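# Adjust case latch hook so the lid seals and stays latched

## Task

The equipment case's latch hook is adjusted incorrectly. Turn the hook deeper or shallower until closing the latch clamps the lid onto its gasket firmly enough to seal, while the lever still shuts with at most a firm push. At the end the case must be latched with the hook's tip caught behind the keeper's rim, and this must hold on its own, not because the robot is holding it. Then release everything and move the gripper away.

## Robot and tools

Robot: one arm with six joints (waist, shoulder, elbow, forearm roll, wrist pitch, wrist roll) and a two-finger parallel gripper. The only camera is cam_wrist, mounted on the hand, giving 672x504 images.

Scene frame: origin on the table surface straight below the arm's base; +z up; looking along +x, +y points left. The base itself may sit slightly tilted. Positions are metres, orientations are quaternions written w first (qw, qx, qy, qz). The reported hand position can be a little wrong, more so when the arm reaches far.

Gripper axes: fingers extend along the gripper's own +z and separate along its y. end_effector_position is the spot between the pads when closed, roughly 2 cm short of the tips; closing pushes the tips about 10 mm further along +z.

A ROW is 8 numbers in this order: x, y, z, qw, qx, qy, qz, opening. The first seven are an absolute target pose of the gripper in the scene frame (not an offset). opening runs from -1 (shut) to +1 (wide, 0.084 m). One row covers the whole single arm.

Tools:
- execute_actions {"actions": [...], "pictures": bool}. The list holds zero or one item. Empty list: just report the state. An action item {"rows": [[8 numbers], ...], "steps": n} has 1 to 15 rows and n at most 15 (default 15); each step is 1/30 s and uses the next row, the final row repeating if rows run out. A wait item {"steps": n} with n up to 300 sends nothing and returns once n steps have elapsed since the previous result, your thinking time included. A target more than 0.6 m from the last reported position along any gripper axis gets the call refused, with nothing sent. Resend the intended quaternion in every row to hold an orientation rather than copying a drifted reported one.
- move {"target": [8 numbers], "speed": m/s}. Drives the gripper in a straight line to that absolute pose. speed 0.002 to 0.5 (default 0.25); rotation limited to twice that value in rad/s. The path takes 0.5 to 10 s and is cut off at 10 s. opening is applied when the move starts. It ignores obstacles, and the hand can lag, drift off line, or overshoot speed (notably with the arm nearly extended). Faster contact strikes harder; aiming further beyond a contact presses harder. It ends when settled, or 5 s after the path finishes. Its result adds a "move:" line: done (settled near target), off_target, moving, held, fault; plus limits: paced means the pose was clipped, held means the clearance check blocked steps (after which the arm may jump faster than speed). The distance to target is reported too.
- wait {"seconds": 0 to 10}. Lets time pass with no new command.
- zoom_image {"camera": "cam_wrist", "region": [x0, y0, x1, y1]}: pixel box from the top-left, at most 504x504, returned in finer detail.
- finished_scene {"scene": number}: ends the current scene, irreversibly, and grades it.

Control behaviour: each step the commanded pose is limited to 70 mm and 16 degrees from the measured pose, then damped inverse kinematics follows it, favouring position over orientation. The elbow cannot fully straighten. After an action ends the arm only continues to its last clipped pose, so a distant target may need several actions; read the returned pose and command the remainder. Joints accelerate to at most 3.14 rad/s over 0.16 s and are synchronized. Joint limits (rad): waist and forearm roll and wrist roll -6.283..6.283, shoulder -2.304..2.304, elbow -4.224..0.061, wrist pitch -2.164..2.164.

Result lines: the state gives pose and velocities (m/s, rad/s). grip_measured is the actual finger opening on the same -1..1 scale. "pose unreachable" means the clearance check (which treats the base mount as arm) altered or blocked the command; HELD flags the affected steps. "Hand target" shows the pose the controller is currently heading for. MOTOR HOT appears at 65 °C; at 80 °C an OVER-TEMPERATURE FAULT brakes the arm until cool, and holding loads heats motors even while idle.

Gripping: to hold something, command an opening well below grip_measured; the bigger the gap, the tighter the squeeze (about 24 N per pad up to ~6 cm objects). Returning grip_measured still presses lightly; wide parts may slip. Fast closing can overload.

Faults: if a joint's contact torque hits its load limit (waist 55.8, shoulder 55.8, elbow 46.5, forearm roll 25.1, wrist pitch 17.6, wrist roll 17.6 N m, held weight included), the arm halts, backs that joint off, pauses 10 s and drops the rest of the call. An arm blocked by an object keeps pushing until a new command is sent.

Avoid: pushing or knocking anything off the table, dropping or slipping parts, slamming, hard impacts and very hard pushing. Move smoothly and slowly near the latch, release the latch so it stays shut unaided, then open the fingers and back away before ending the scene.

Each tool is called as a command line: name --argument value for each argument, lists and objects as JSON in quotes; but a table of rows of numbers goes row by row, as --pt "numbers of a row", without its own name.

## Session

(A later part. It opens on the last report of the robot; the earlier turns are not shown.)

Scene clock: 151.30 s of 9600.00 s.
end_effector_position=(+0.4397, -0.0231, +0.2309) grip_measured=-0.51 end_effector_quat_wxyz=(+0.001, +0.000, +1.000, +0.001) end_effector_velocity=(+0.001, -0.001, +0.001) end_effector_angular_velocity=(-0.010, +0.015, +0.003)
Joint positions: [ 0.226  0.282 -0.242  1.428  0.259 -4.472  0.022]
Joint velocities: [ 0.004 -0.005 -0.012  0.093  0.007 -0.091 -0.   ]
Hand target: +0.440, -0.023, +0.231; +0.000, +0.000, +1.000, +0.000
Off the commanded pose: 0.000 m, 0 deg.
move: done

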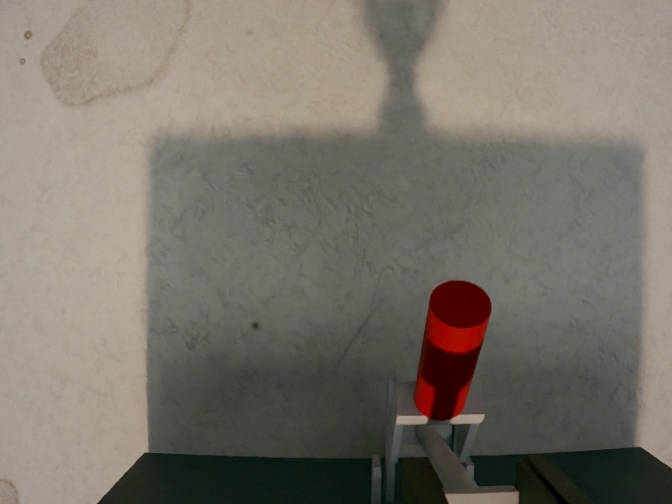

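move --target '[0.44,-0.0235,0.231,0,0,1,0,0.3]' --speed 0.5

move --target '[0.44,-0.0235,0.231,0,0.924,0.383,0,0.3]' --speed 0.5

move --target '[0.44,-0.0235,0.231,0,0.707,-0.707,0,0.3]' --speed 0.5

move --target '[0.44,-0.0235,0.231,0,-0.383,-0.924,0,0.3]' --speed 0.5

move --target '[0.44,-0.0235,0.231,0,1,0,0,0.3]' --speed 0.5

move --target '[0.44,-0.0235,0.231,0,1,0,0,-0.9]' --speed 0.5

Scene clock: 158.50 s of 9600.00 s.
end_effector_position=(+0.4400, -0.0235, +0.2310) grip_measured=+0.29 end_effector_quat_wxyz=(+0.000, +0.000, +1.000, -0.000) end_effector_velocity=(-0.000, +0.000, +0.000) end_effector_angular_velocity=(+0.000, +0.001, +0.000)
Joint positions: [ 0.226  0.282 -0.244  1.44   0.261 -4.484  0.056]
Joint velocities: [ 0.     0.     0.     0.002 -0.    -0.002 -0.   ]
Hand target: +0.440, -0.023, +0.231; +0.000, +0.000, +1.000, +0.000
Off the commanded pose: 0.000 m, 0 deg.
move: done

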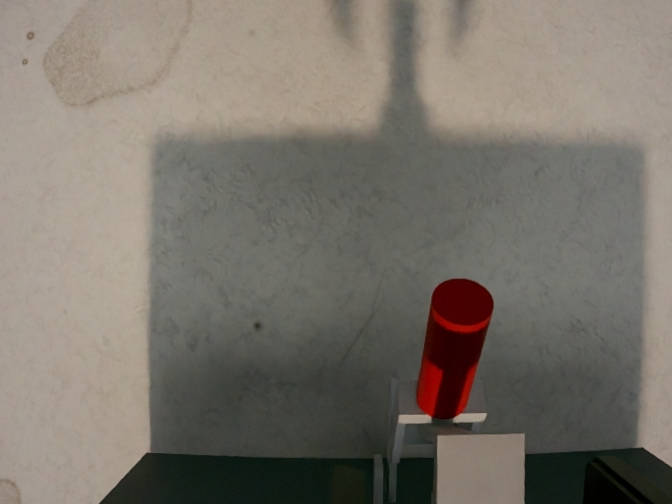

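Scene clock: 161.77 s of 9600.00 s.
end_effector_position=(+0.4401, -0.0235, +0.2311) grip_measured=+0.29 end_effector_quat_wxyz=(-0.000, +0.924, +0.383, -0.001) end_effector_velocity=(-0.000, -0.000, -0.001) end_effector_angular_velocity=(-0.003, -0.017, -0.004)
Joint positions: [ 0.226  0.282 -0.245  1.453  0.26  -2.142  0.056]
Joint velocities: [ 0.002  0.003  0.011 -0.09   0.008  0.095  0.   ]
Hand target: +0.440, -0.023, +0.231; -0.000, +0.924, +0.383, -0.000
Off the commanded pose: 0.000 m, 0 deg.
move: done

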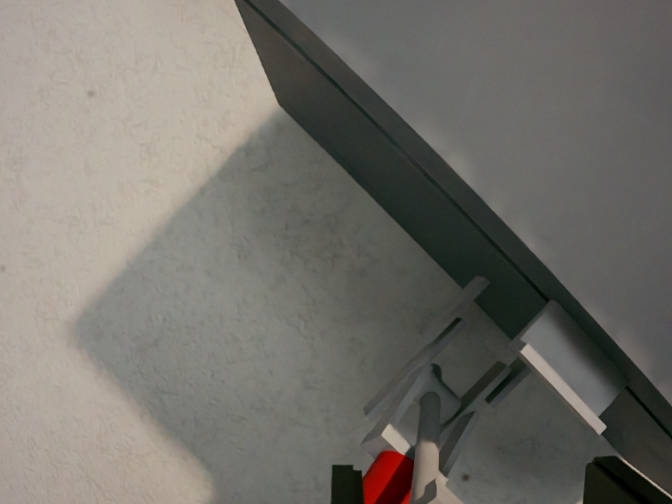

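Scene clock: 165.03 s of 9600.00 s.
end_effector_position=(+0.4401, -0.0235, +0.2311) grip_measured=+0.29 end_effector_quat_wxyz=(+0.001, +0.707, -0.707, -0.001) end_effector_velocity=(-0.001, -0.001, -0.001) end_effector_angular_velocity=(-0.004, -0.018, -0.003)
Joint positions: [ 0.226  0.282 -0.245  1.454  0.26   0.214  0.056]
Joint velocities: [ 0.002  0.003  0.012 -0.097  0.01   0.1   -0.   ]
Hand target: +0.440, -0.023, +0.231; +0.000, +0.707, -0.707, -0.000
Off the commanded pose: 0.000 m, 0 deg.
move: done

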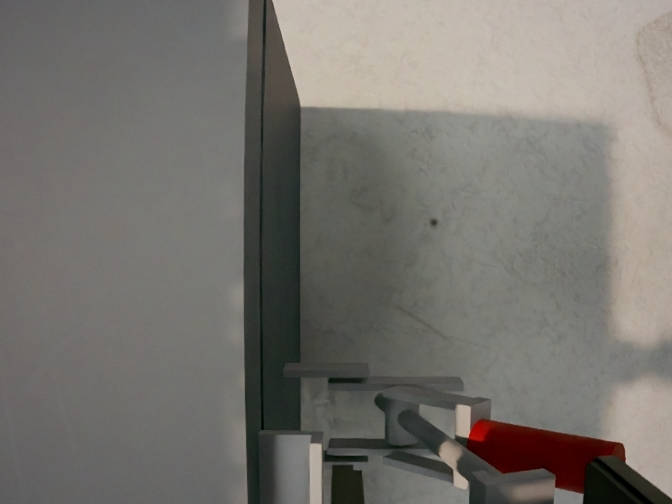

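Scene clock: 168.30 s of 9600.00 s.
end_effector_position=(+0.4401, -0.0235, +0.2311) grip_measured=+0.29 end_effector_quat_wxyz=(-0.001, +0.383, +0.924, -0.000) end_effector_velocity=(-0.001, -0.000, -0.001) end_effector_angular_velocity=(-0.002, -0.018, -0.003)
Joint positions: [ 0.226  0.282 -0.245  1.454  0.26   2.571  0.056]
Joint velocities: [ 0.003  0.003  0.012 -0.097  0.008  0.101  0.   ]
Hand target: +0.440, -0.023, +0.231; -0.000, +0.383, +0.924, -0.000
Off the commanded pose: 0.000 m, 0 deg.
move: done

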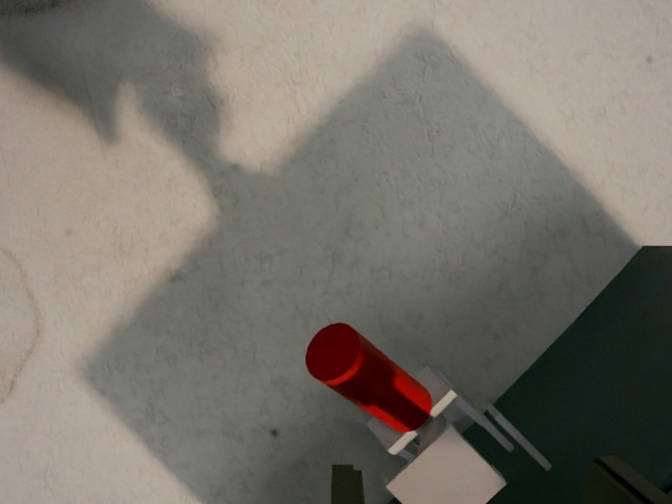

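Scene clock: 171.57 s of 9600.00 s.
end_effector_position=(+0.4401, -0.0235, +0.2311) grip_measured=+0.29 end_effector_quat_wxyz=(-0.000, +1.000, +0.000, -0.001) end_effector_velocity=(+0.000, -0.000, -0.000) end_effector_angular_velocity=(-0.003, -0.019, -0.003)
Joint positions: [ 0.226  0.282 -0.245  1.454  0.26   4.926  0.056]
Joint velocities: [ 0.002  0.003  0.011 -0.096  0.009  0.1   -0.   ]
Hand target: +0.440, -0.023, +0.231; +0.000, +1.000, +0.000, -0.000
Off the commanded pose: 0.000 m, 0 deg.
move: done

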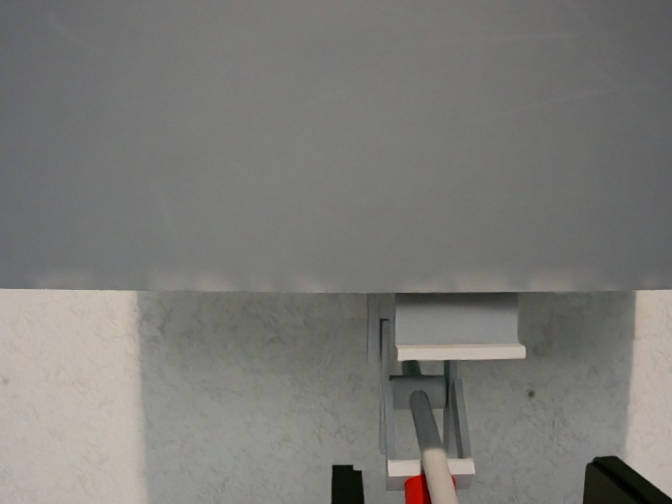

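Scene clock: 172.27 s of 9600.00 s.
end_effector_position=(+0.4400, -0.0234, +0.2310) grip_measured=-0.52 end_effector_quat_wxyz=(-0.000, +1.000, +0.000, -0.000) end_effector_velocity=(-0.001, -0.000, -0.000) end_effector_angular_velocity=(-0.002, +0.000, -0.000)
Joint positions: [ 0.226  0.282 -0.244  1.442  0.26   4.94   0.021]
Joint velocities: [-0.     0.     0.002 -0.005  0.002  0.005 -0.   ]
Hand target: +0.440, -0.024, +0.231; +0.000, +1.000, +0.000, -0.000
Off the commanded pose: 0.000 m, 0 deg.
move: done

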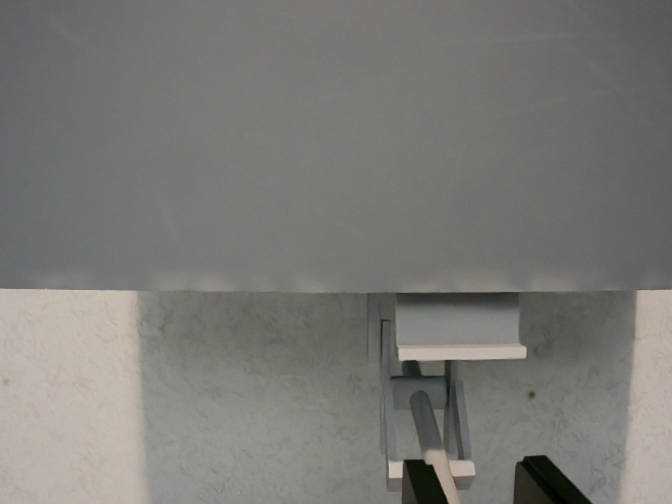

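move --target '[0.44,-0.0235,0.231,0,1,0,0,0]'

move --target '[0.423,-0.0235,0.229,0,0.995,0,0.1,0]' --speed 0.1

move --target '[0.423,-0.0235,0.229,0,0.995,0,0.1,-0.9]'

move --target '[0.4475,-0.0235,0.231,0,1,0,0,-0.9]' --speed 0.1

Scene clock: 177.77 s of 9600.00 s.
end_effector_position=(+0.4400, -0.0235, +0.2310) grip_measured=-0.01 end_effector_quat_wxyz=(+0.000, +1.000, -0.000, +0.000) end_effector_velocity=(+0.000, +0.000, +0.000) end_effector_angular_velocity=(+0.000, -0.001, +0.001)
Joint positions: [ 0.226  0.282 -0.244  1.441  0.261  4.94   0.044]
Joint velocities: [-0.     0.    -0.    -0.001 -0.     0.    -0.   ]
Hand target: +0.440, -0.024, +0.231; +0.000, +1.000, +0.000, -0.000
Off the commanded pose: 0.000 m, 0 deg.
move: done

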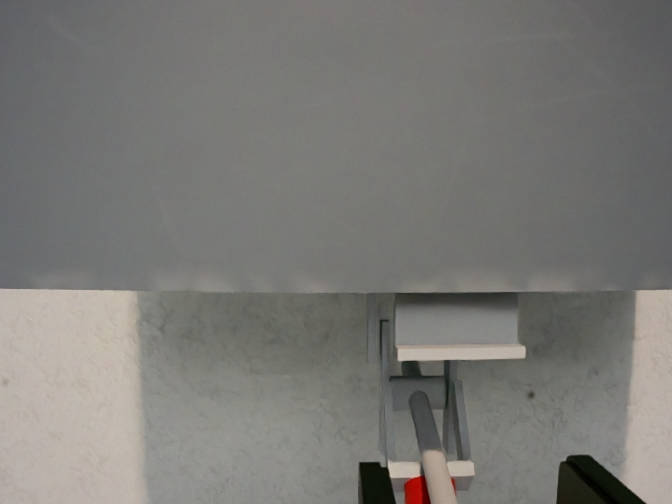

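Scene clock: 179.23 s of 9600.00 s.
end_effector_position=(+0.4227, -0.0238, +0.2290) grip_measured=-0.01 end_effector_quat_wxyz=(+0.001, +0.995, +0.000, +0.098) end_effector_velocity=(+0.000, -0.000, -0.000) end_effector_angular_velocity=(+0.007, -0.013, -0.001)
Joint positions: [ 0.25   0.325 -0.09   0.722  0.447  5.669  0.044]
Joint velocities: [-0.01   0.     0.007 -0.054  0.009  0.045  0.   ]
Hand target: +0.423, -0.024, +0.229; +0.001, +0.995, +0.000, +0.099
Off the commanded pose: 0.000 m, 0 deg.
move: done

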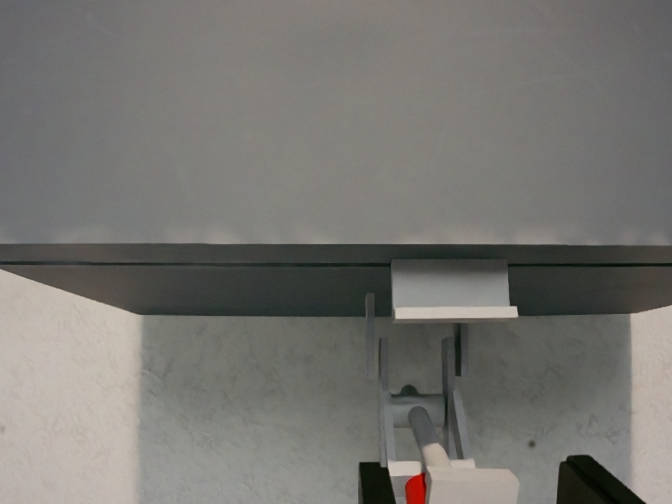

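Scene clock: 179.93 s of 9600.00 s.
end_effector_position=(+0.4230, -0.0235, +0.2290) grip_measured=-0.51 end_effector_quat_wxyz=(+0.000, +0.995, +0.000, +0.100) end_effector_velocity=(+0.000, -0.000, +0.000) end_effector_angular_velocity=(-0.000, -0.002, -0.000)
Joint positions: [ 0.249  0.325 -0.089  0.712  0.449  5.678  0.022]
Joint velocities: [-0.     0.     0.    -0.003  0.002  0.002 -0.   ]
Hand target: +0.423, -0.024, +0.229; +0.000, +0.995, +0.000, +0.100
Off the commanded pose: 0.000 m, 0 deg.
move: done

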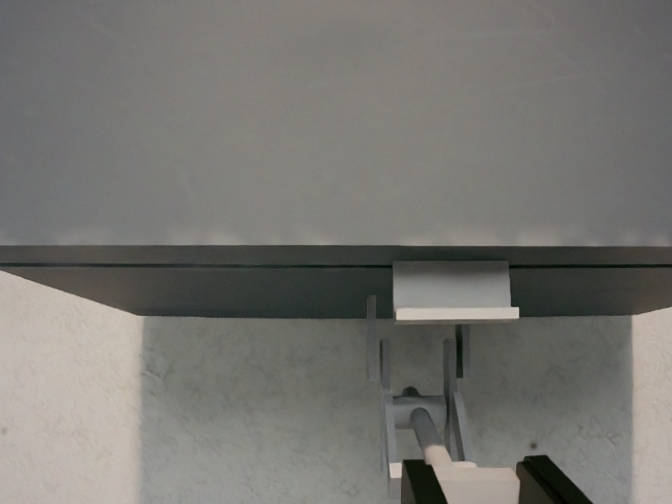

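Scene clock: 181.57 s of 9600.00 s.
end_effector_position=(+0.4478, -0.0229, +0.2309) grip_measured=-0.51 end_effector_quat_wxyz=(-0.001, +1.000, -0.000, +0.002) end_effector_velocity=(+0.002, -0.000, +0.001) end_effector_angular_velocity=(-0.006, +0.015, +0.002)
Joint positions: [ 0.223  0.273 -0.261  1.45   0.257  4.928  0.022]
Joint velocities: [ 0.004 -0.004 -0.013  0.102  0.004 -0.1   -0.   ]
Hand target: +0.448, -0.023, +0.231; -0.001, +1.000, -0.000, +0.001
Off the commanded pose: 0.001 m, 0 deg.
move: done

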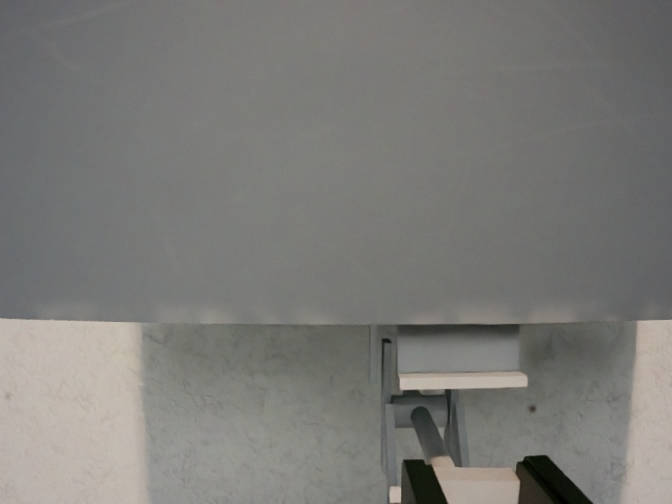

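move --target '[0.4475,-0.0235,0.231,0,0.383,0.924,0,-0.9]' --speed 0.5

move --target '[0.4475,-0.0235,0.231,0,-0.707,0.707,0,-0.9]' --speed 0.5

move --target '[0.4475,-0.0235,0.231,0,1,0,0,-0.9]' --speed 0.5

move --target '[0.4475,-0.0235,0.231,0,0.707,0.707,0,-0.9]' --speed 0.5

move --target '[0.4475,-0.0235,0.231,0,0,1,0,-0.9]' --speed 0.5

Scene clock: 188.20 s of 9600.00 s.
end_effector_position=(+0.4474, -0.0227, +0.2309) grip_measured=-0.51 end_effector_quat_wxyz=(+0.000, +0.383, +0.924, +0.002) end_effector_velocity=(-0.001, +0.000, +0.000) end_effector_angular_velocity=(-0.006, +0.022, +0.003)
Joint positions: [ 0.223  0.273 -0.261  1.456  0.255  2.566  0.021]
Joint velocities: [ 0.005 -0.007 -0.01   0.109  0.003 -0.106 -0.   ]
Hand target: +0.447, -0.023, +0.231; +0.000, +0.383, +0.924, +0.000
Off the commanded pose: 0.001 m, 0 deg.
move: done

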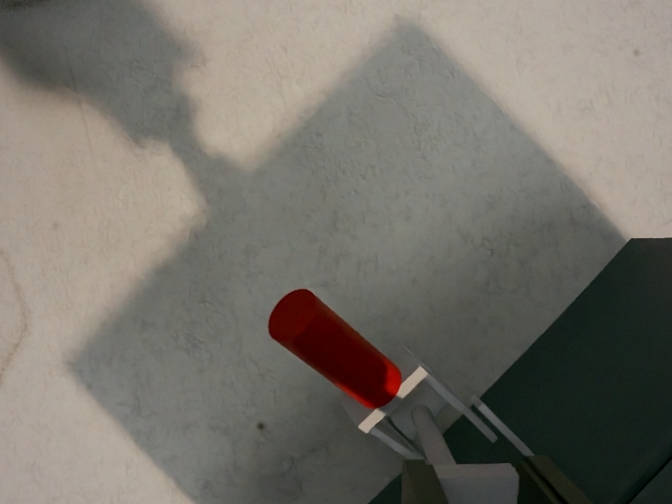

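Scene clock: 191.43 s of 9600.00 s.
end_effector_position=(+0.4478, -0.0235, +0.2310) grip_measured=-0.52 end_effector_quat_wxyz=(-0.001, +0.707, -0.707, +0.001) end_effector_velocity=(-0.000, +0.000, +0.000) end_effector_angular_velocity=(-0.006, +0.019, +0.005)
Joint positions: [ 0.223  0.273 -0.261  1.456  0.258  0.208  0.021]
Joint velocities: [ 0.005 -0.006 -0.011  0.104  0.003 -0.102 -0.   ]
Hand target: +0.447, -0.023, +0.231; -0.000, +0.707, -0.707, +0.000
Off the commanded pose: 0.000 m, 0 deg.
move: done

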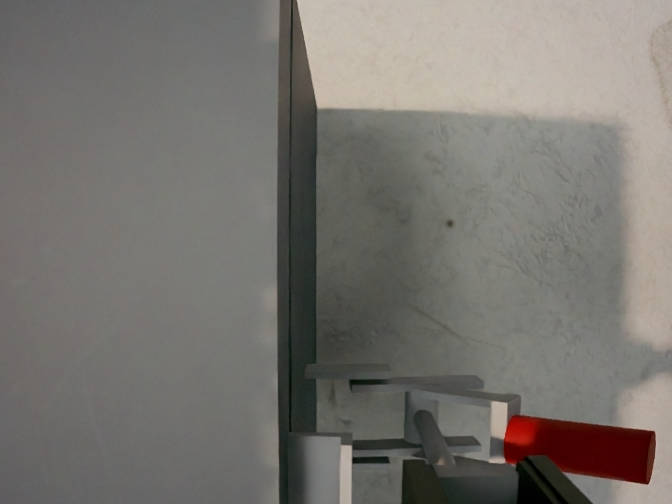

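Scene clock: 193.87 s of 9600.00 s.
end_effector_position=(+0.4475, -0.0233, +0.2309) grip_measured=-0.52 end_effector_quat_wxyz=(-0.001, +1.000, -0.000, +0.001) end_effector_velocity=(-0.002, -0.001, -0.000) end_effector_angular_velocity=(-0.009, +0.019, +0.004)
Joint positions: [ 0.223  0.273 -0.261  1.459  0.257 -1.364  0.021]
Joint velocities: [ 0.004 -0.005 -0.008  0.092  0.006 -0.091  0.001]
Hand target: +0.447, -0.023, +0.231; -0.000, +1.000, -0.000, +0.000
Off the commanded pose: 0.000 m, 0 deg.
move: done

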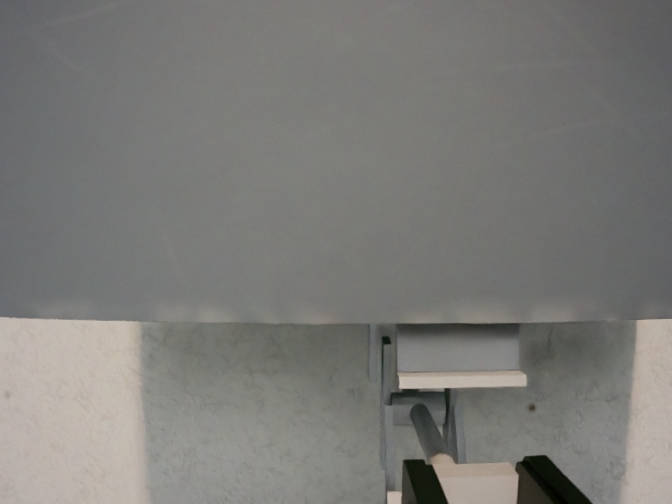

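Scene clock: 196.30 s of 9600.00 s.
end_effector_position=(+0.4477, -0.0235, +0.2310) grip_measured=-0.52 end_effector_quat_wxyz=(+0.001, +0.707, +0.707, +0.001) end_effector_velocity=(-0.000, -0.000, +0.000) end_effector_angular_velocity=(-0.006, +0.017, +0.005)
Joint positions: [ 0.223  0.273 -0.261  1.458  0.258 -2.935  0.021]
Joint velocities: [ 0.005 -0.005 -0.01   0.092  0.005 -0.091  0.   ]
Hand target: +0.447, -0.023, +0.231; +0.000, +0.707, +0.707, +0.000
Off the commanded pose: 0.000 m, 0 deg.
move: done

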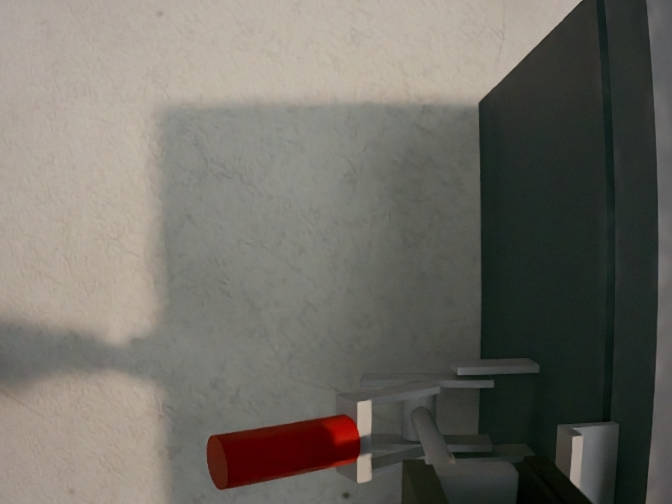

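Scene clock: 198.70 s of 9600.00 s.
end_effector_position=(+0.4475, -0.0234, +0.2309) grip_measured=-0.52 end_effector_quat_wxyz=(+0.001, +0.000, +1.000, +0.001) end_effector_velocity=(+0.000, -0.000, +0.001) end_effector_angular_velocity=(-0.006, +0.019, +0.003)
Joint positions: [ 0.223  0.273 -0.261  1.456  0.258 -4.503  0.021]
Joint velocities: [ 0.005 -0.005 -0.012  0.112  0.004 -0.109  0.   ]
Hand target: +0.447, -0.023, +0.231; +0.000, +0.000, +1.000, +0.000
Off the commanded pose: 0.000 m, 0 deg.
move: done

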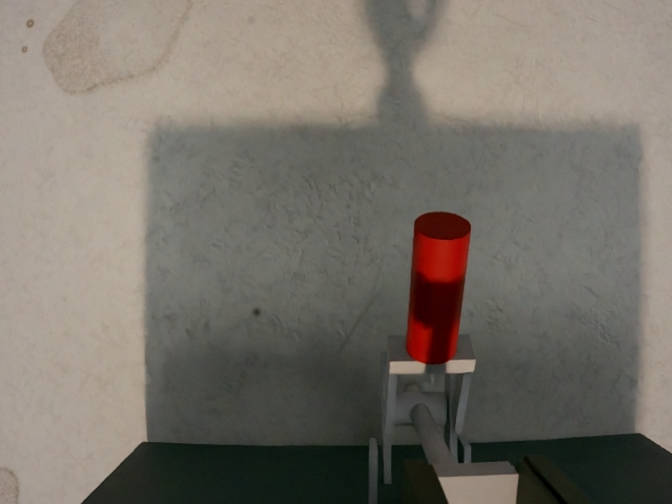

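move --target '[0.4475,-0.0235,0.235,0,0,1,0,-0.9]' --speed 0.02

move --target '[0.4475,-0.0235,0.235,0,0,1,0,0.3]'

move --target '[0.4475,-0.0235,0.235,0,0.924,0.383,0,0.3]' --speed 0.5

move --target '[0.4475,-0.0235,0.235,0,0.707,-0.707,0,0.3]' --speed 0.5

move --target '[0.4475,-0.0235,0.235,0,-0.383,-0.924,0,0.3]' --speed 0.5

move --target '[0.4475,-0.0235,0.235,0,1,0,0,0.3]' --speed 0.5

move --target '[0.4475,-0.0235,0.235,0,1,0,0,-0.9]'

move --target '[0.4475,-0.0235,0.235,0,0.383,0.924,0,-0.9]' --speed 0.5

Scene clock: 205.37 s of 9600.00 s.
end_effector_position=(+0.4475, -0.0235, +0.2348) grip_measured=-0.52 end_effector_quat_wxyz=(+0.000, +0.000, +1.000, +0.000) end_effector_velocity=(+0.000, +0.000, +0.001) end_effector_angular_velocity=(+0.000, +0.002, +0.001)
Joint positions: [ 0.227  0.288 -0.26   1.525  0.259 -4.571  0.021]
Joint velocities: [ 0.001  0.005 -0.001  0.032 -0.    -0.033 -0.   ]
Hand target: +0.448, -0.023, +0.235; +0.000, +0.000, +1.000, +0.000
Off the commanded pose: 0.000 m, 0 deg.
move: done

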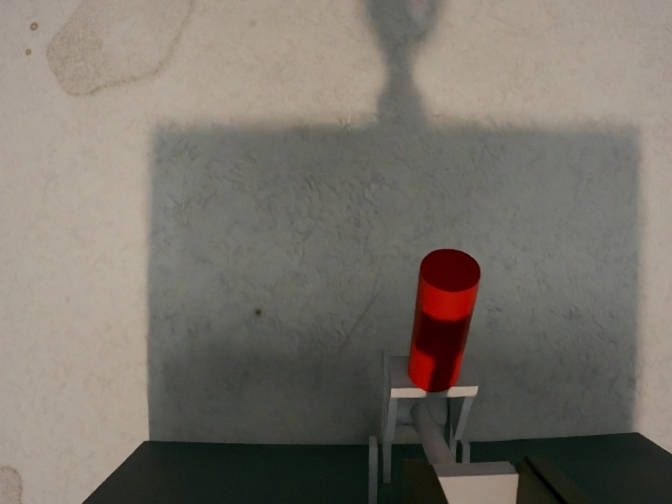

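Scene clock: 206.07 s of 9600.00 s.
end_effector_position=(+0.4475, -0.0235, +0.2350) grip_measured=+0.29 end_effector_quat_wxyz=(+0.000, +0.000, +1.000, -0.000) end_effector_velocity=(+0.000, -0.000, +0.000) end_effector_angular_velocity=(-0.001, -0.000, -0.001)
Joint positions: [ 0.228  0.289 -0.26   1.53   0.259 -4.576  0.056]
Joint velocities: [-0.    -0.    -0.001  0.002  0.001 -0.002 -0.   ]
Hand target: +0.448, -0.023, +0.235; +0.000, +0.000, +1.000, +0.000
Off the commanded pose: 0.000 m, 0 deg.
move: done

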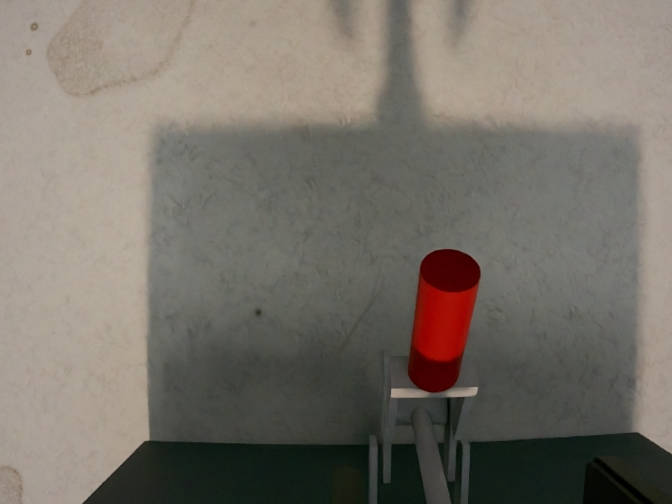

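Scene clock: 209.33 s of 9600.00 s.
end_effector_position=(+0.4476, -0.0235, +0.2351) grip_measured=+0.29 end_effector_quat_wxyz=(-0.001, +0.924, +0.383, -0.001) end_effector_velocity=(+0.000, -0.000, -0.000) end_effector_angular_velocity=(-0.005, -0.020, -0.004)
Joint positions: [ 0.227  0.289 -0.262  1.544  0.258 -2.235  0.056]
Joint velocities: [ 0.005  0.003  0.011 -0.099  0.01   0.107 -0.   ]
Hand target: +0.448, -0.023, +0.235; -0.000, +0.924, +0.383, -0.000
Off the commanded pose: 0.000 m, 0 deg.
move: done

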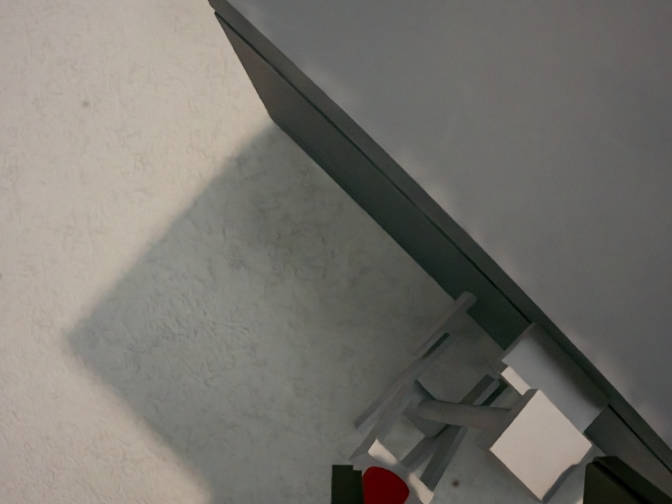

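Scene clock: 212.60 s of 9600.00 s.
end_effector_position=(+0.4476, -0.0235, +0.2351) grip_measured=+0.29 end_effector_quat_wxyz=(+0.001, +0.707, -0.707, -0.001) end_effector_velocity=(+0.000, +0.000, -0.000) end_effector_angular_velocity=(-0.004, -0.021, -0.004)
Joint positions: [ 0.227  0.289 -0.262  1.546  0.258  0.12   0.056]
Joint velocities: [ 0.006  0.003  0.012 -0.108  0.01   0.115 -0.   ]
Hand target: +0.448, -0.023, +0.235; +0.000, +0.707, -0.707, -0.000
Off the commanded pose: 0.000 m, 0 deg.
move: done

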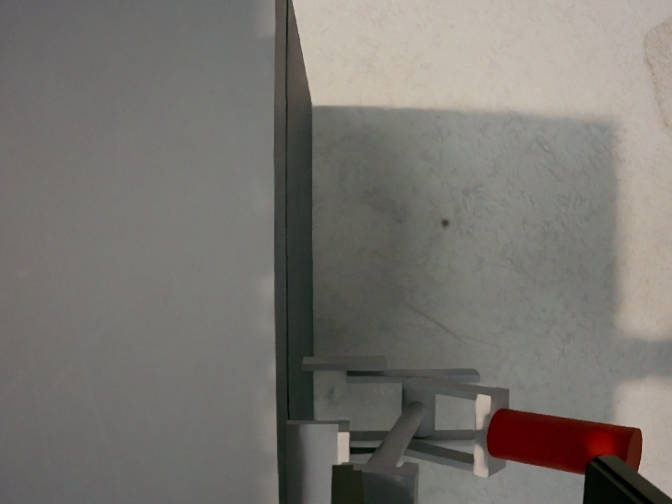

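Scene clock: 215.87 s of 9600.00 s.
end_effector_position=(+0.4476, -0.0235, +0.2351) grip_measured=+0.29 end_effector_quat_wxyz=(-0.001, +0.383, +0.924, -0.000) end_effector_velocity=(-0.001, -0.000, -0.001) end_effector_angular_velocity=(-0.005, -0.020, -0.002)
Joint positions: [ 0.227  0.289 -0.262  1.546  0.258  2.477  0.056]
Joint velocities: [ 0.006  0.003  0.013 -0.11   0.01   0.116 -0.   ]
Hand target: +0.448, -0.023, +0.235; -0.000, +0.383, +0.924, -0.000
Off the commanded pose: 0.000 m, 0 deg.
move: done

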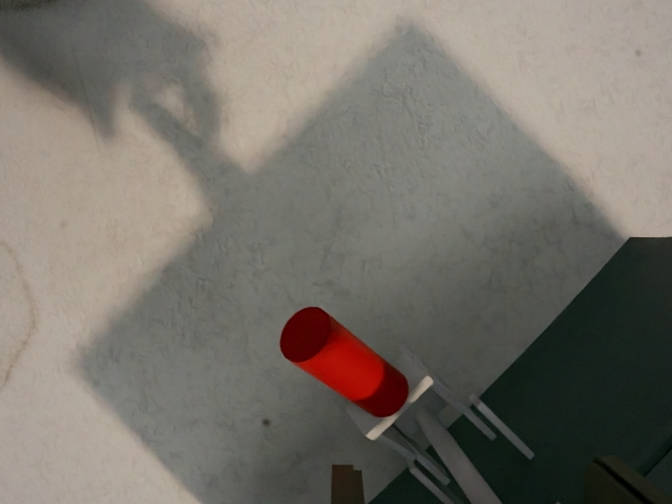

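Scene clock: 219.13 s of 9600.00 s.
end_effector_position=(+0.4476, -0.0235, +0.2351) grip_measured=+0.29 end_effector_quat_wxyz=(-0.000, +1.000, +0.000, -0.001) end_effector_velocity=(-0.001, +0.000, -0.001) end_effector_angular_velocity=(-0.004, -0.019, -0.003)
Joint positions: [ 0.227  0.289 -0.262  1.546  0.258  4.833  0.056]
Joint velocities: [ 0.006  0.004  0.014 -0.108  0.009  0.115 -0.   ]
Hand target: +0.448, -0.023, +0.235; -0.000, +1.000, +0.000, -0.000
Off the commanded pose: 0.000 m, 0 deg.
move: done

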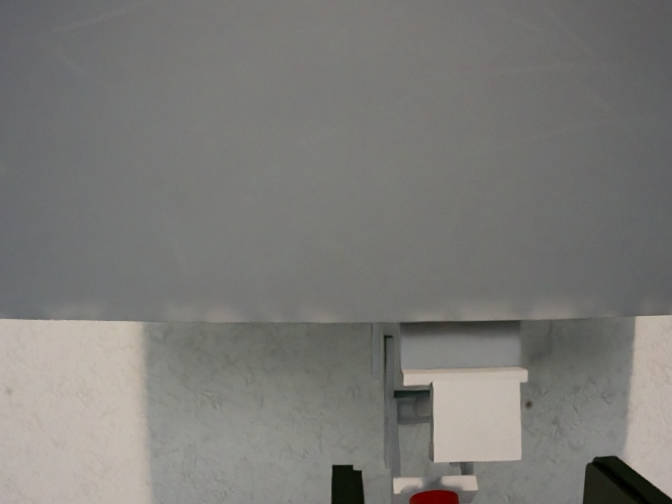

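Scene clock: 219.83 s of 9600.00 s.
end_effector_position=(+0.4468, -0.0236, +0.2348) grip_measured=-0.92 end_effector_quat_wxyz=(+0.000, +1.000, +0.000, -0.001) end_effector_velocity=(+0.001, +0.000, +0.000) end_effector_angular_velocity=(+0.001, -0.002, -0.001)
Joint positions: [ 0.228  0.289 -0.259  1.532  0.26   4.848  0.003]
Joint velocities: [ 0.     0.    -0.    -0.006 -0.001  0.006  0.   ]
Hand target: +0.447, -0.024, +0.235; +0.000, +1.000, +0.000, -0.000
Off the commanded pose: 0.001 m, 0 deg.
move: done

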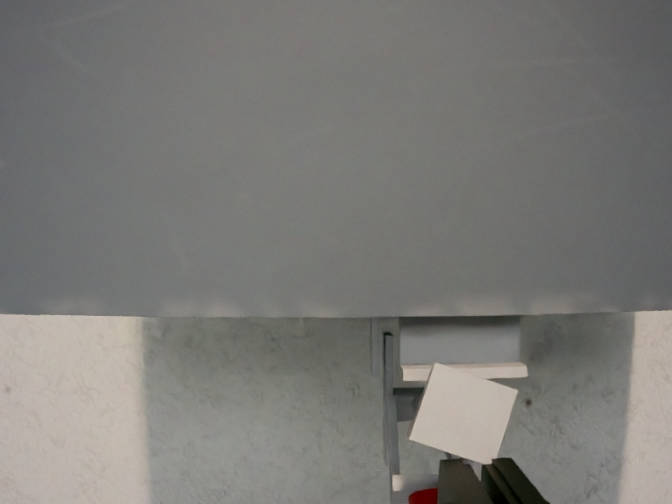

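Scene clock: 223.03 s of 9600.00 s.
end_effector_position=(+0.4474, -0.0235, +0.2349) grip_measured=-0.92 end_effector_quat_wxyz=(+0.001, +0.383, +0.924, +0.001) end_effector_velocity=(+0.002, -0.000, +0.001) end_effector_angular_velocity=(-0.006, +0.018, +0.004)
Joint positions: [ 0.227  0.29  -0.259  1.515  0.259  2.509  0.003]
Joint velocities: [ 0.004 -0.006 -0.015  0.11   0.004 -0.11  -0.   ]
Hand target: +0.447, -0.023, +0.235; +0.000, +0.383, +0.924, +0.000
Off the commanded pose: 0.000 m, 0 deg.
move: done

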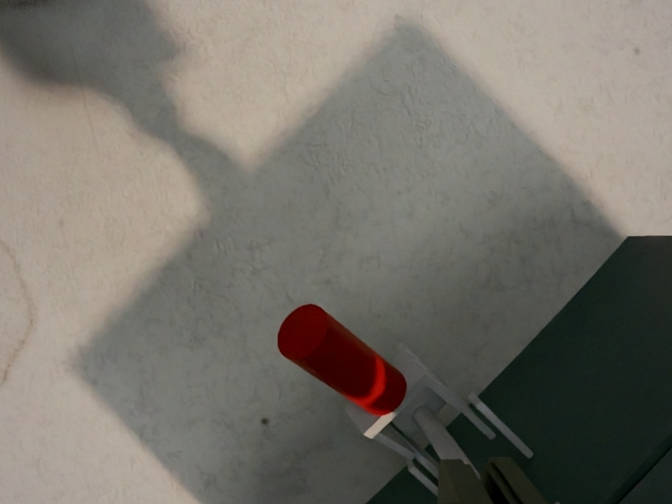

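move --target '[0.455,-0.0235,0.255,0,1,0,0,0.3]' --speed 0.5

move --target '[0.484,-0.0235,0.25,0,0.991,0,-0.131,0.3]'

move --target '[0.480,-0.0235,0.232,0,0.991,0,-0.131,0.3]' --speed 0.05

move --target '[0.480,-0.0235,0.232,0,0.991,0,-0.131,-0.9]'

move --target '[0.4475,-0.0235,0.236,0,1,0,0,-0.9]' --speed 0.1

Scene clock: 232.27 s of 9600.00 s.
end_effector_position=(+0.4553, -0.0235, +0.2550) grip_measured=+0.29 end_effector_quat_wxyz=(-0.001, +1.000, +0.000, -0.001) end_effector_velocity=(-0.001, -0.000, -0.000) end_effector_angular_velocity=(-0.012, -0.016, -0.005)
Joint positions: [ 0.245  0.358 -0.273  1.841  0.277  4.542  0.056]
Joint velocities: [ 0.012  0.003  0.01  -0.086  0.014  0.099  0.   ]
Hand target: +0.455, -0.024, +0.255; -0.000, +1.000, +0.000, +0.000
Off the commanded pose: 0.000 m, 0 deg.
move: done

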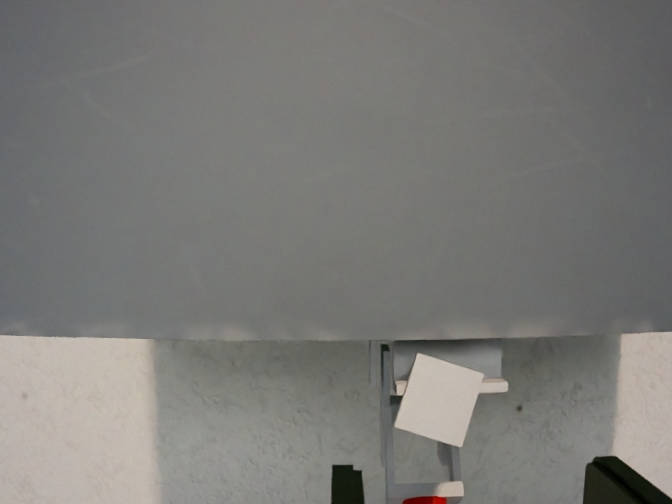

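Scene clock: 233.53 s of 9600.00 s.
end_effector_position=(+0.4844, -0.0237, +0.2499) grip_measured=+0.29 end_effector_quat_wxyz=(+0.001, +0.992, -0.000, -0.130) end_effector_velocity=(+0.000, -0.000, -0.000) end_effector_angular_velocity=(+0.008, +0.010, +0.001)
Joint positions: [ 0.205  0.172 -0.512  2.602  0.442  3.776  0.056]
Joint velocities: [-0.008 -0.004 -0.006  0.034  0.003 -0.042  0.   ]
Hand target: +0.484, -0.024, +0.250; +0.001, +0.992, -0.000, -0.130
Off the commanded pose: 0.000 m, 0 deg.
move: done

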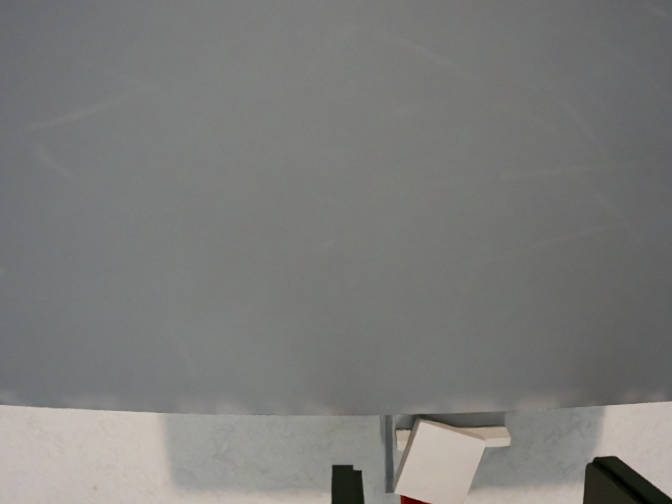

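Scene clock: 234.33 s of 9600.00 s.
end_effector_position=(+0.4800, -0.0235, +0.2323) grip_measured=+0.29 end_effector_quat_wxyz=(-0.000, +0.991, -0.000, -0.131) end_effector_velocity=(+0.001, +0.000, -0.002) end_effector_angular_velocity=(-0.000, -0.002, -0.002)
Joint positions: [ 0.192  0.124 -0.51   2.555  0.395  3.817  0.056]
Joint velocities: [-0.001 -0.006 -0.002 -0.008 -0.006  0.009 -0.   ]
Hand target: +0.480, -0.023, +0.232; -0.000, +0.991, -0.000, -0.131
Off the commanded pose: 0.000 m, 0 deg.
move: done

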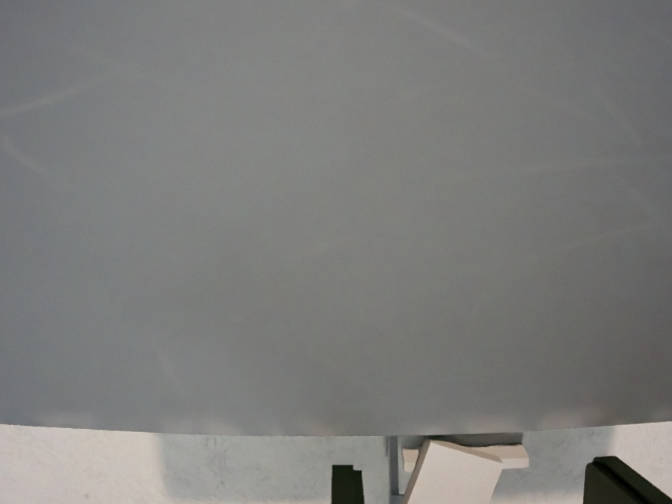

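Scene clock: 235.03 s of 9600.00 s.
end_effector_position=(+0.4800, -0.0235, +0.2320) grip_measured=-0.92 end_effector_quat_wxyz=(-0.000, +0.991, -0.000, -0.131) end_effector_velocity=(+0.001, -0.000, +0.000) end_effector_angular_velocity=(-0.001, -0.000, +0.001)
Joint positions: [ 0.192  0.123 -0.51   2.553  0.395  3.818  0.003]
Joint velocities: [ 0.    -0.    -0.001 -0.     0.001 -0.     0.   ]
Hand target: +0.480, -0.023, +0.232; -0.000, +0.991, +0.000, -0.131
Off the commanded pose: 0.000 m, 0 deg.
move: done

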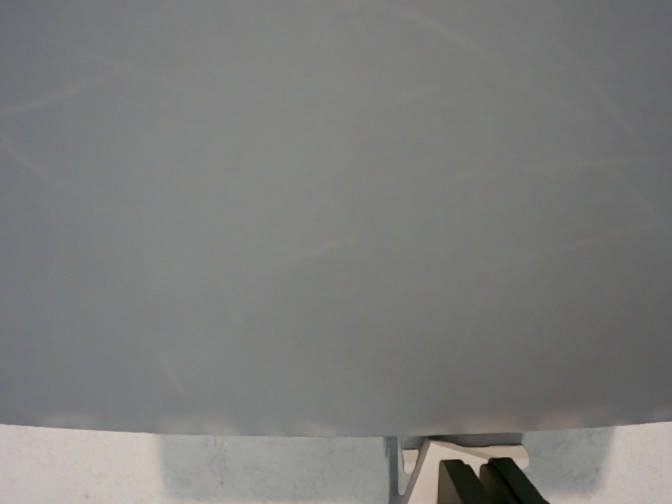

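Scene clock: 237.03 s of 9600.00 s.
end_effector_position=(+0.4469, -0.0233, +0.2362) grip_measured=-0.92 end_effector_quat_wxyz=(-0.001, +1.000, +0.000, -0.003) end_effector_velocity=(-0.000, -0.000, -0.000) end_effector_angular_velocity=(-0.004, -0.018, -0.002)
Joint positions: [ 0.228  0.294 -0.261  1.57   0.257  4.809  0.003]
Joint velocities: [ 0.005  0.004  0.011 -0.092  0.008  0.096 -0.   ]
Hand target: +0.447, -0.023, +0.236; -0.001, +1.000, +0.000, -0.002
Off the commanded pose: 0.001 m, 0 deg.
move: done

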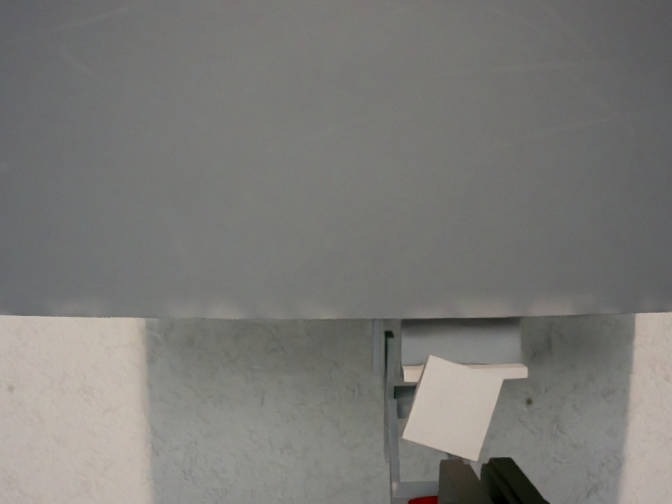

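move --target '[0.44,0.06,0.27,0,0.707,-0.707,0,-0.9]' --speed 0.5

move --target '[0.42,0.16,0.14,0.455,0.542,-0.542,0.455,-0.9]' --speed 0.5

Scene clock: 242.90 s of 9600.00 s.
end_effector_position=(+0.4403, +0.0591, +0.2705) grip_measured=-0.92 end_effector_quat_wxyz=(+0.008, +0.712, -0.702, -0.016) end_effector_velocity=(-0.001, -0.000, +0.000) end_effector_angular_velocity=(-0.007, +0.002, -0.010)
Joint positions: [ 0.572  0.281 -0.312  1.949  0.436  6.282  0.003]
Joint velocities: [ 0.006 -0.001  0.     0.003  0.009  0.013 -0.   ]
Hand target: +0.440, +0.059, +0.271; +0.008, +0.711, -0.702, -0.016
Off the commanded pose: 0.001 m, 2 deg.
joint sent to its limit — the command would take joint 6 (wrist roll) past its upper limit, so that joint was sent only as far as its limit.
move: done

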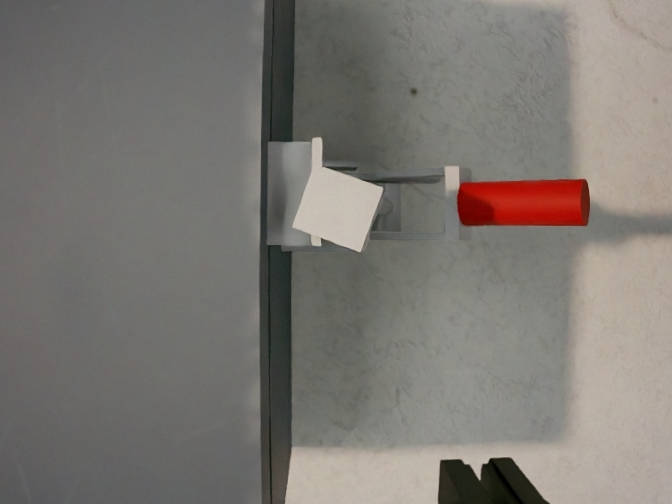

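Scene clock: 245.50 s of 9600.00 s.
end_effector_position=(+0.4206, +0.1594, +0.1400) grip_measured=-0.92 end_effector_quat_wxyz=(+0.554, +0.636, -0.444, +0.302) end_effector_velocity=(-0.000, +0.000, -0.000) end_effector_angular_velocity=(-0.021, +0.003, +0.017)
Joint positions: [ 0.833 -1.12  -1.317  2.371  1.648  6.284  0.003]
Joint velocities: [ 0.001 -0.015 -0.008 -0.004  0.022 -0.    -0.   ]
Hand target: +0.421, +0.159, +0.140; +0.555, +0.636, -0.442, +0.303
Off the commanded pose: 0.001 m, 26 deg; orientation clipped at the last step of the last action.
joint sent to its limit — the command would take joint 6 (wrist roll) past its upper limit, so that joint was sent only as far as its limit.
move: off_target; limits=paced

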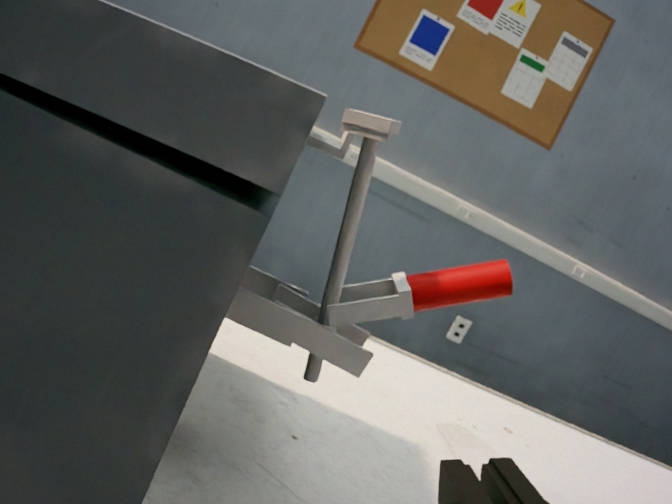

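zoom_image --camera "cam_wrist" --region '[260,80,460,400]'

Region (260, 80, 460, 400) of cam_wrist's 672x504 image, scaled by 1.575, with more detail than that image has; it fills the left 315 columns of this view, and the rest is white.

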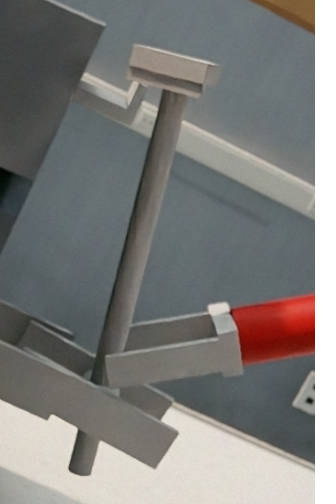

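move --target '[0.46,0.05,0.28,0,1,0,0,-0.2]' --speed 0.5

move --target '[0.472,-0.024,0.25,0,0.799,0.602,0,-0.2]' --speed 0.5

Scene clock: 264.30 s of 9600.00 s.
end_effector_position=(+0.4599, +0.0511, +0.2799) grip_measured=-0.22 end_effector_quat_wxyz=(-0.000, +1.000, +0.000, +0.000) end_effector_velocity=(-0.000, -0.001, +0.000) end_effector_angular_velocity=(+0.002, +0.015, +0.004)
Joint positions: [ 0.553  0.311 -0.331  1.959  0.455  4.681  0.035]
Joint velocities: [-0.008 -0.001 -0.007  0.042 -0.004 -0.052  0.   ]
Hand target: +0.460, +0.051, +0.280; -0.001, +1.000, +0.000, -0.001
Off the commanded pose: 0.001 m, 0 deg.
move: done

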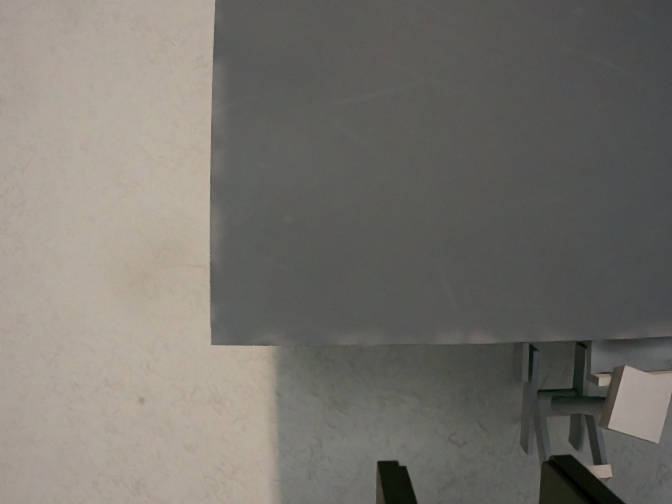

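Scene clock: 266.33 s of 9600.00 s.
end_effector_position=(+0.4721, -0.0235, +0.2499) grip_measured=-0.22 end_effector_quat_wxyz=(+0.000, +0.799, +0.601, +0.001) end_effector_velocity=(-0.000, -0.000, +0.000) end_effector_angular_velocity=(+0.004, +0.017, +0.006)
Joint positions: [ 0.233  0.313 -0.315  1.813  0.27   3.27   0.035]
Joint velocities: [-0.006 -0.004 -0.01   0.087 -0.003 -0.096 -0.   ]
Hand target: +0.472, -0.024, +0.250; -0.000, +0.799, +0.602, +0.000
Off the commanded pose: 0.001 m, 0 deg.
move: done

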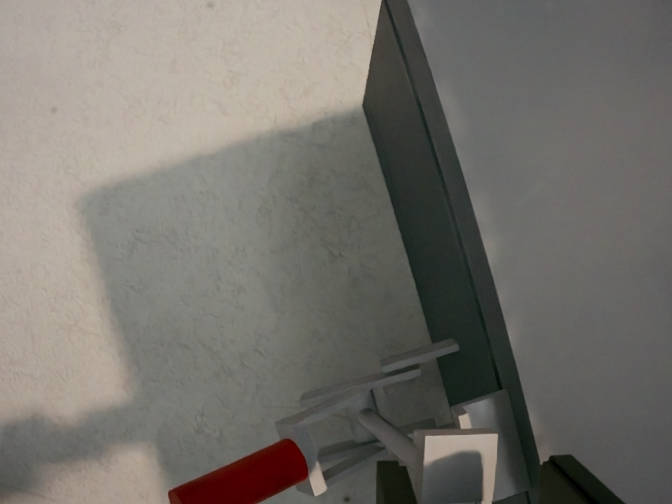

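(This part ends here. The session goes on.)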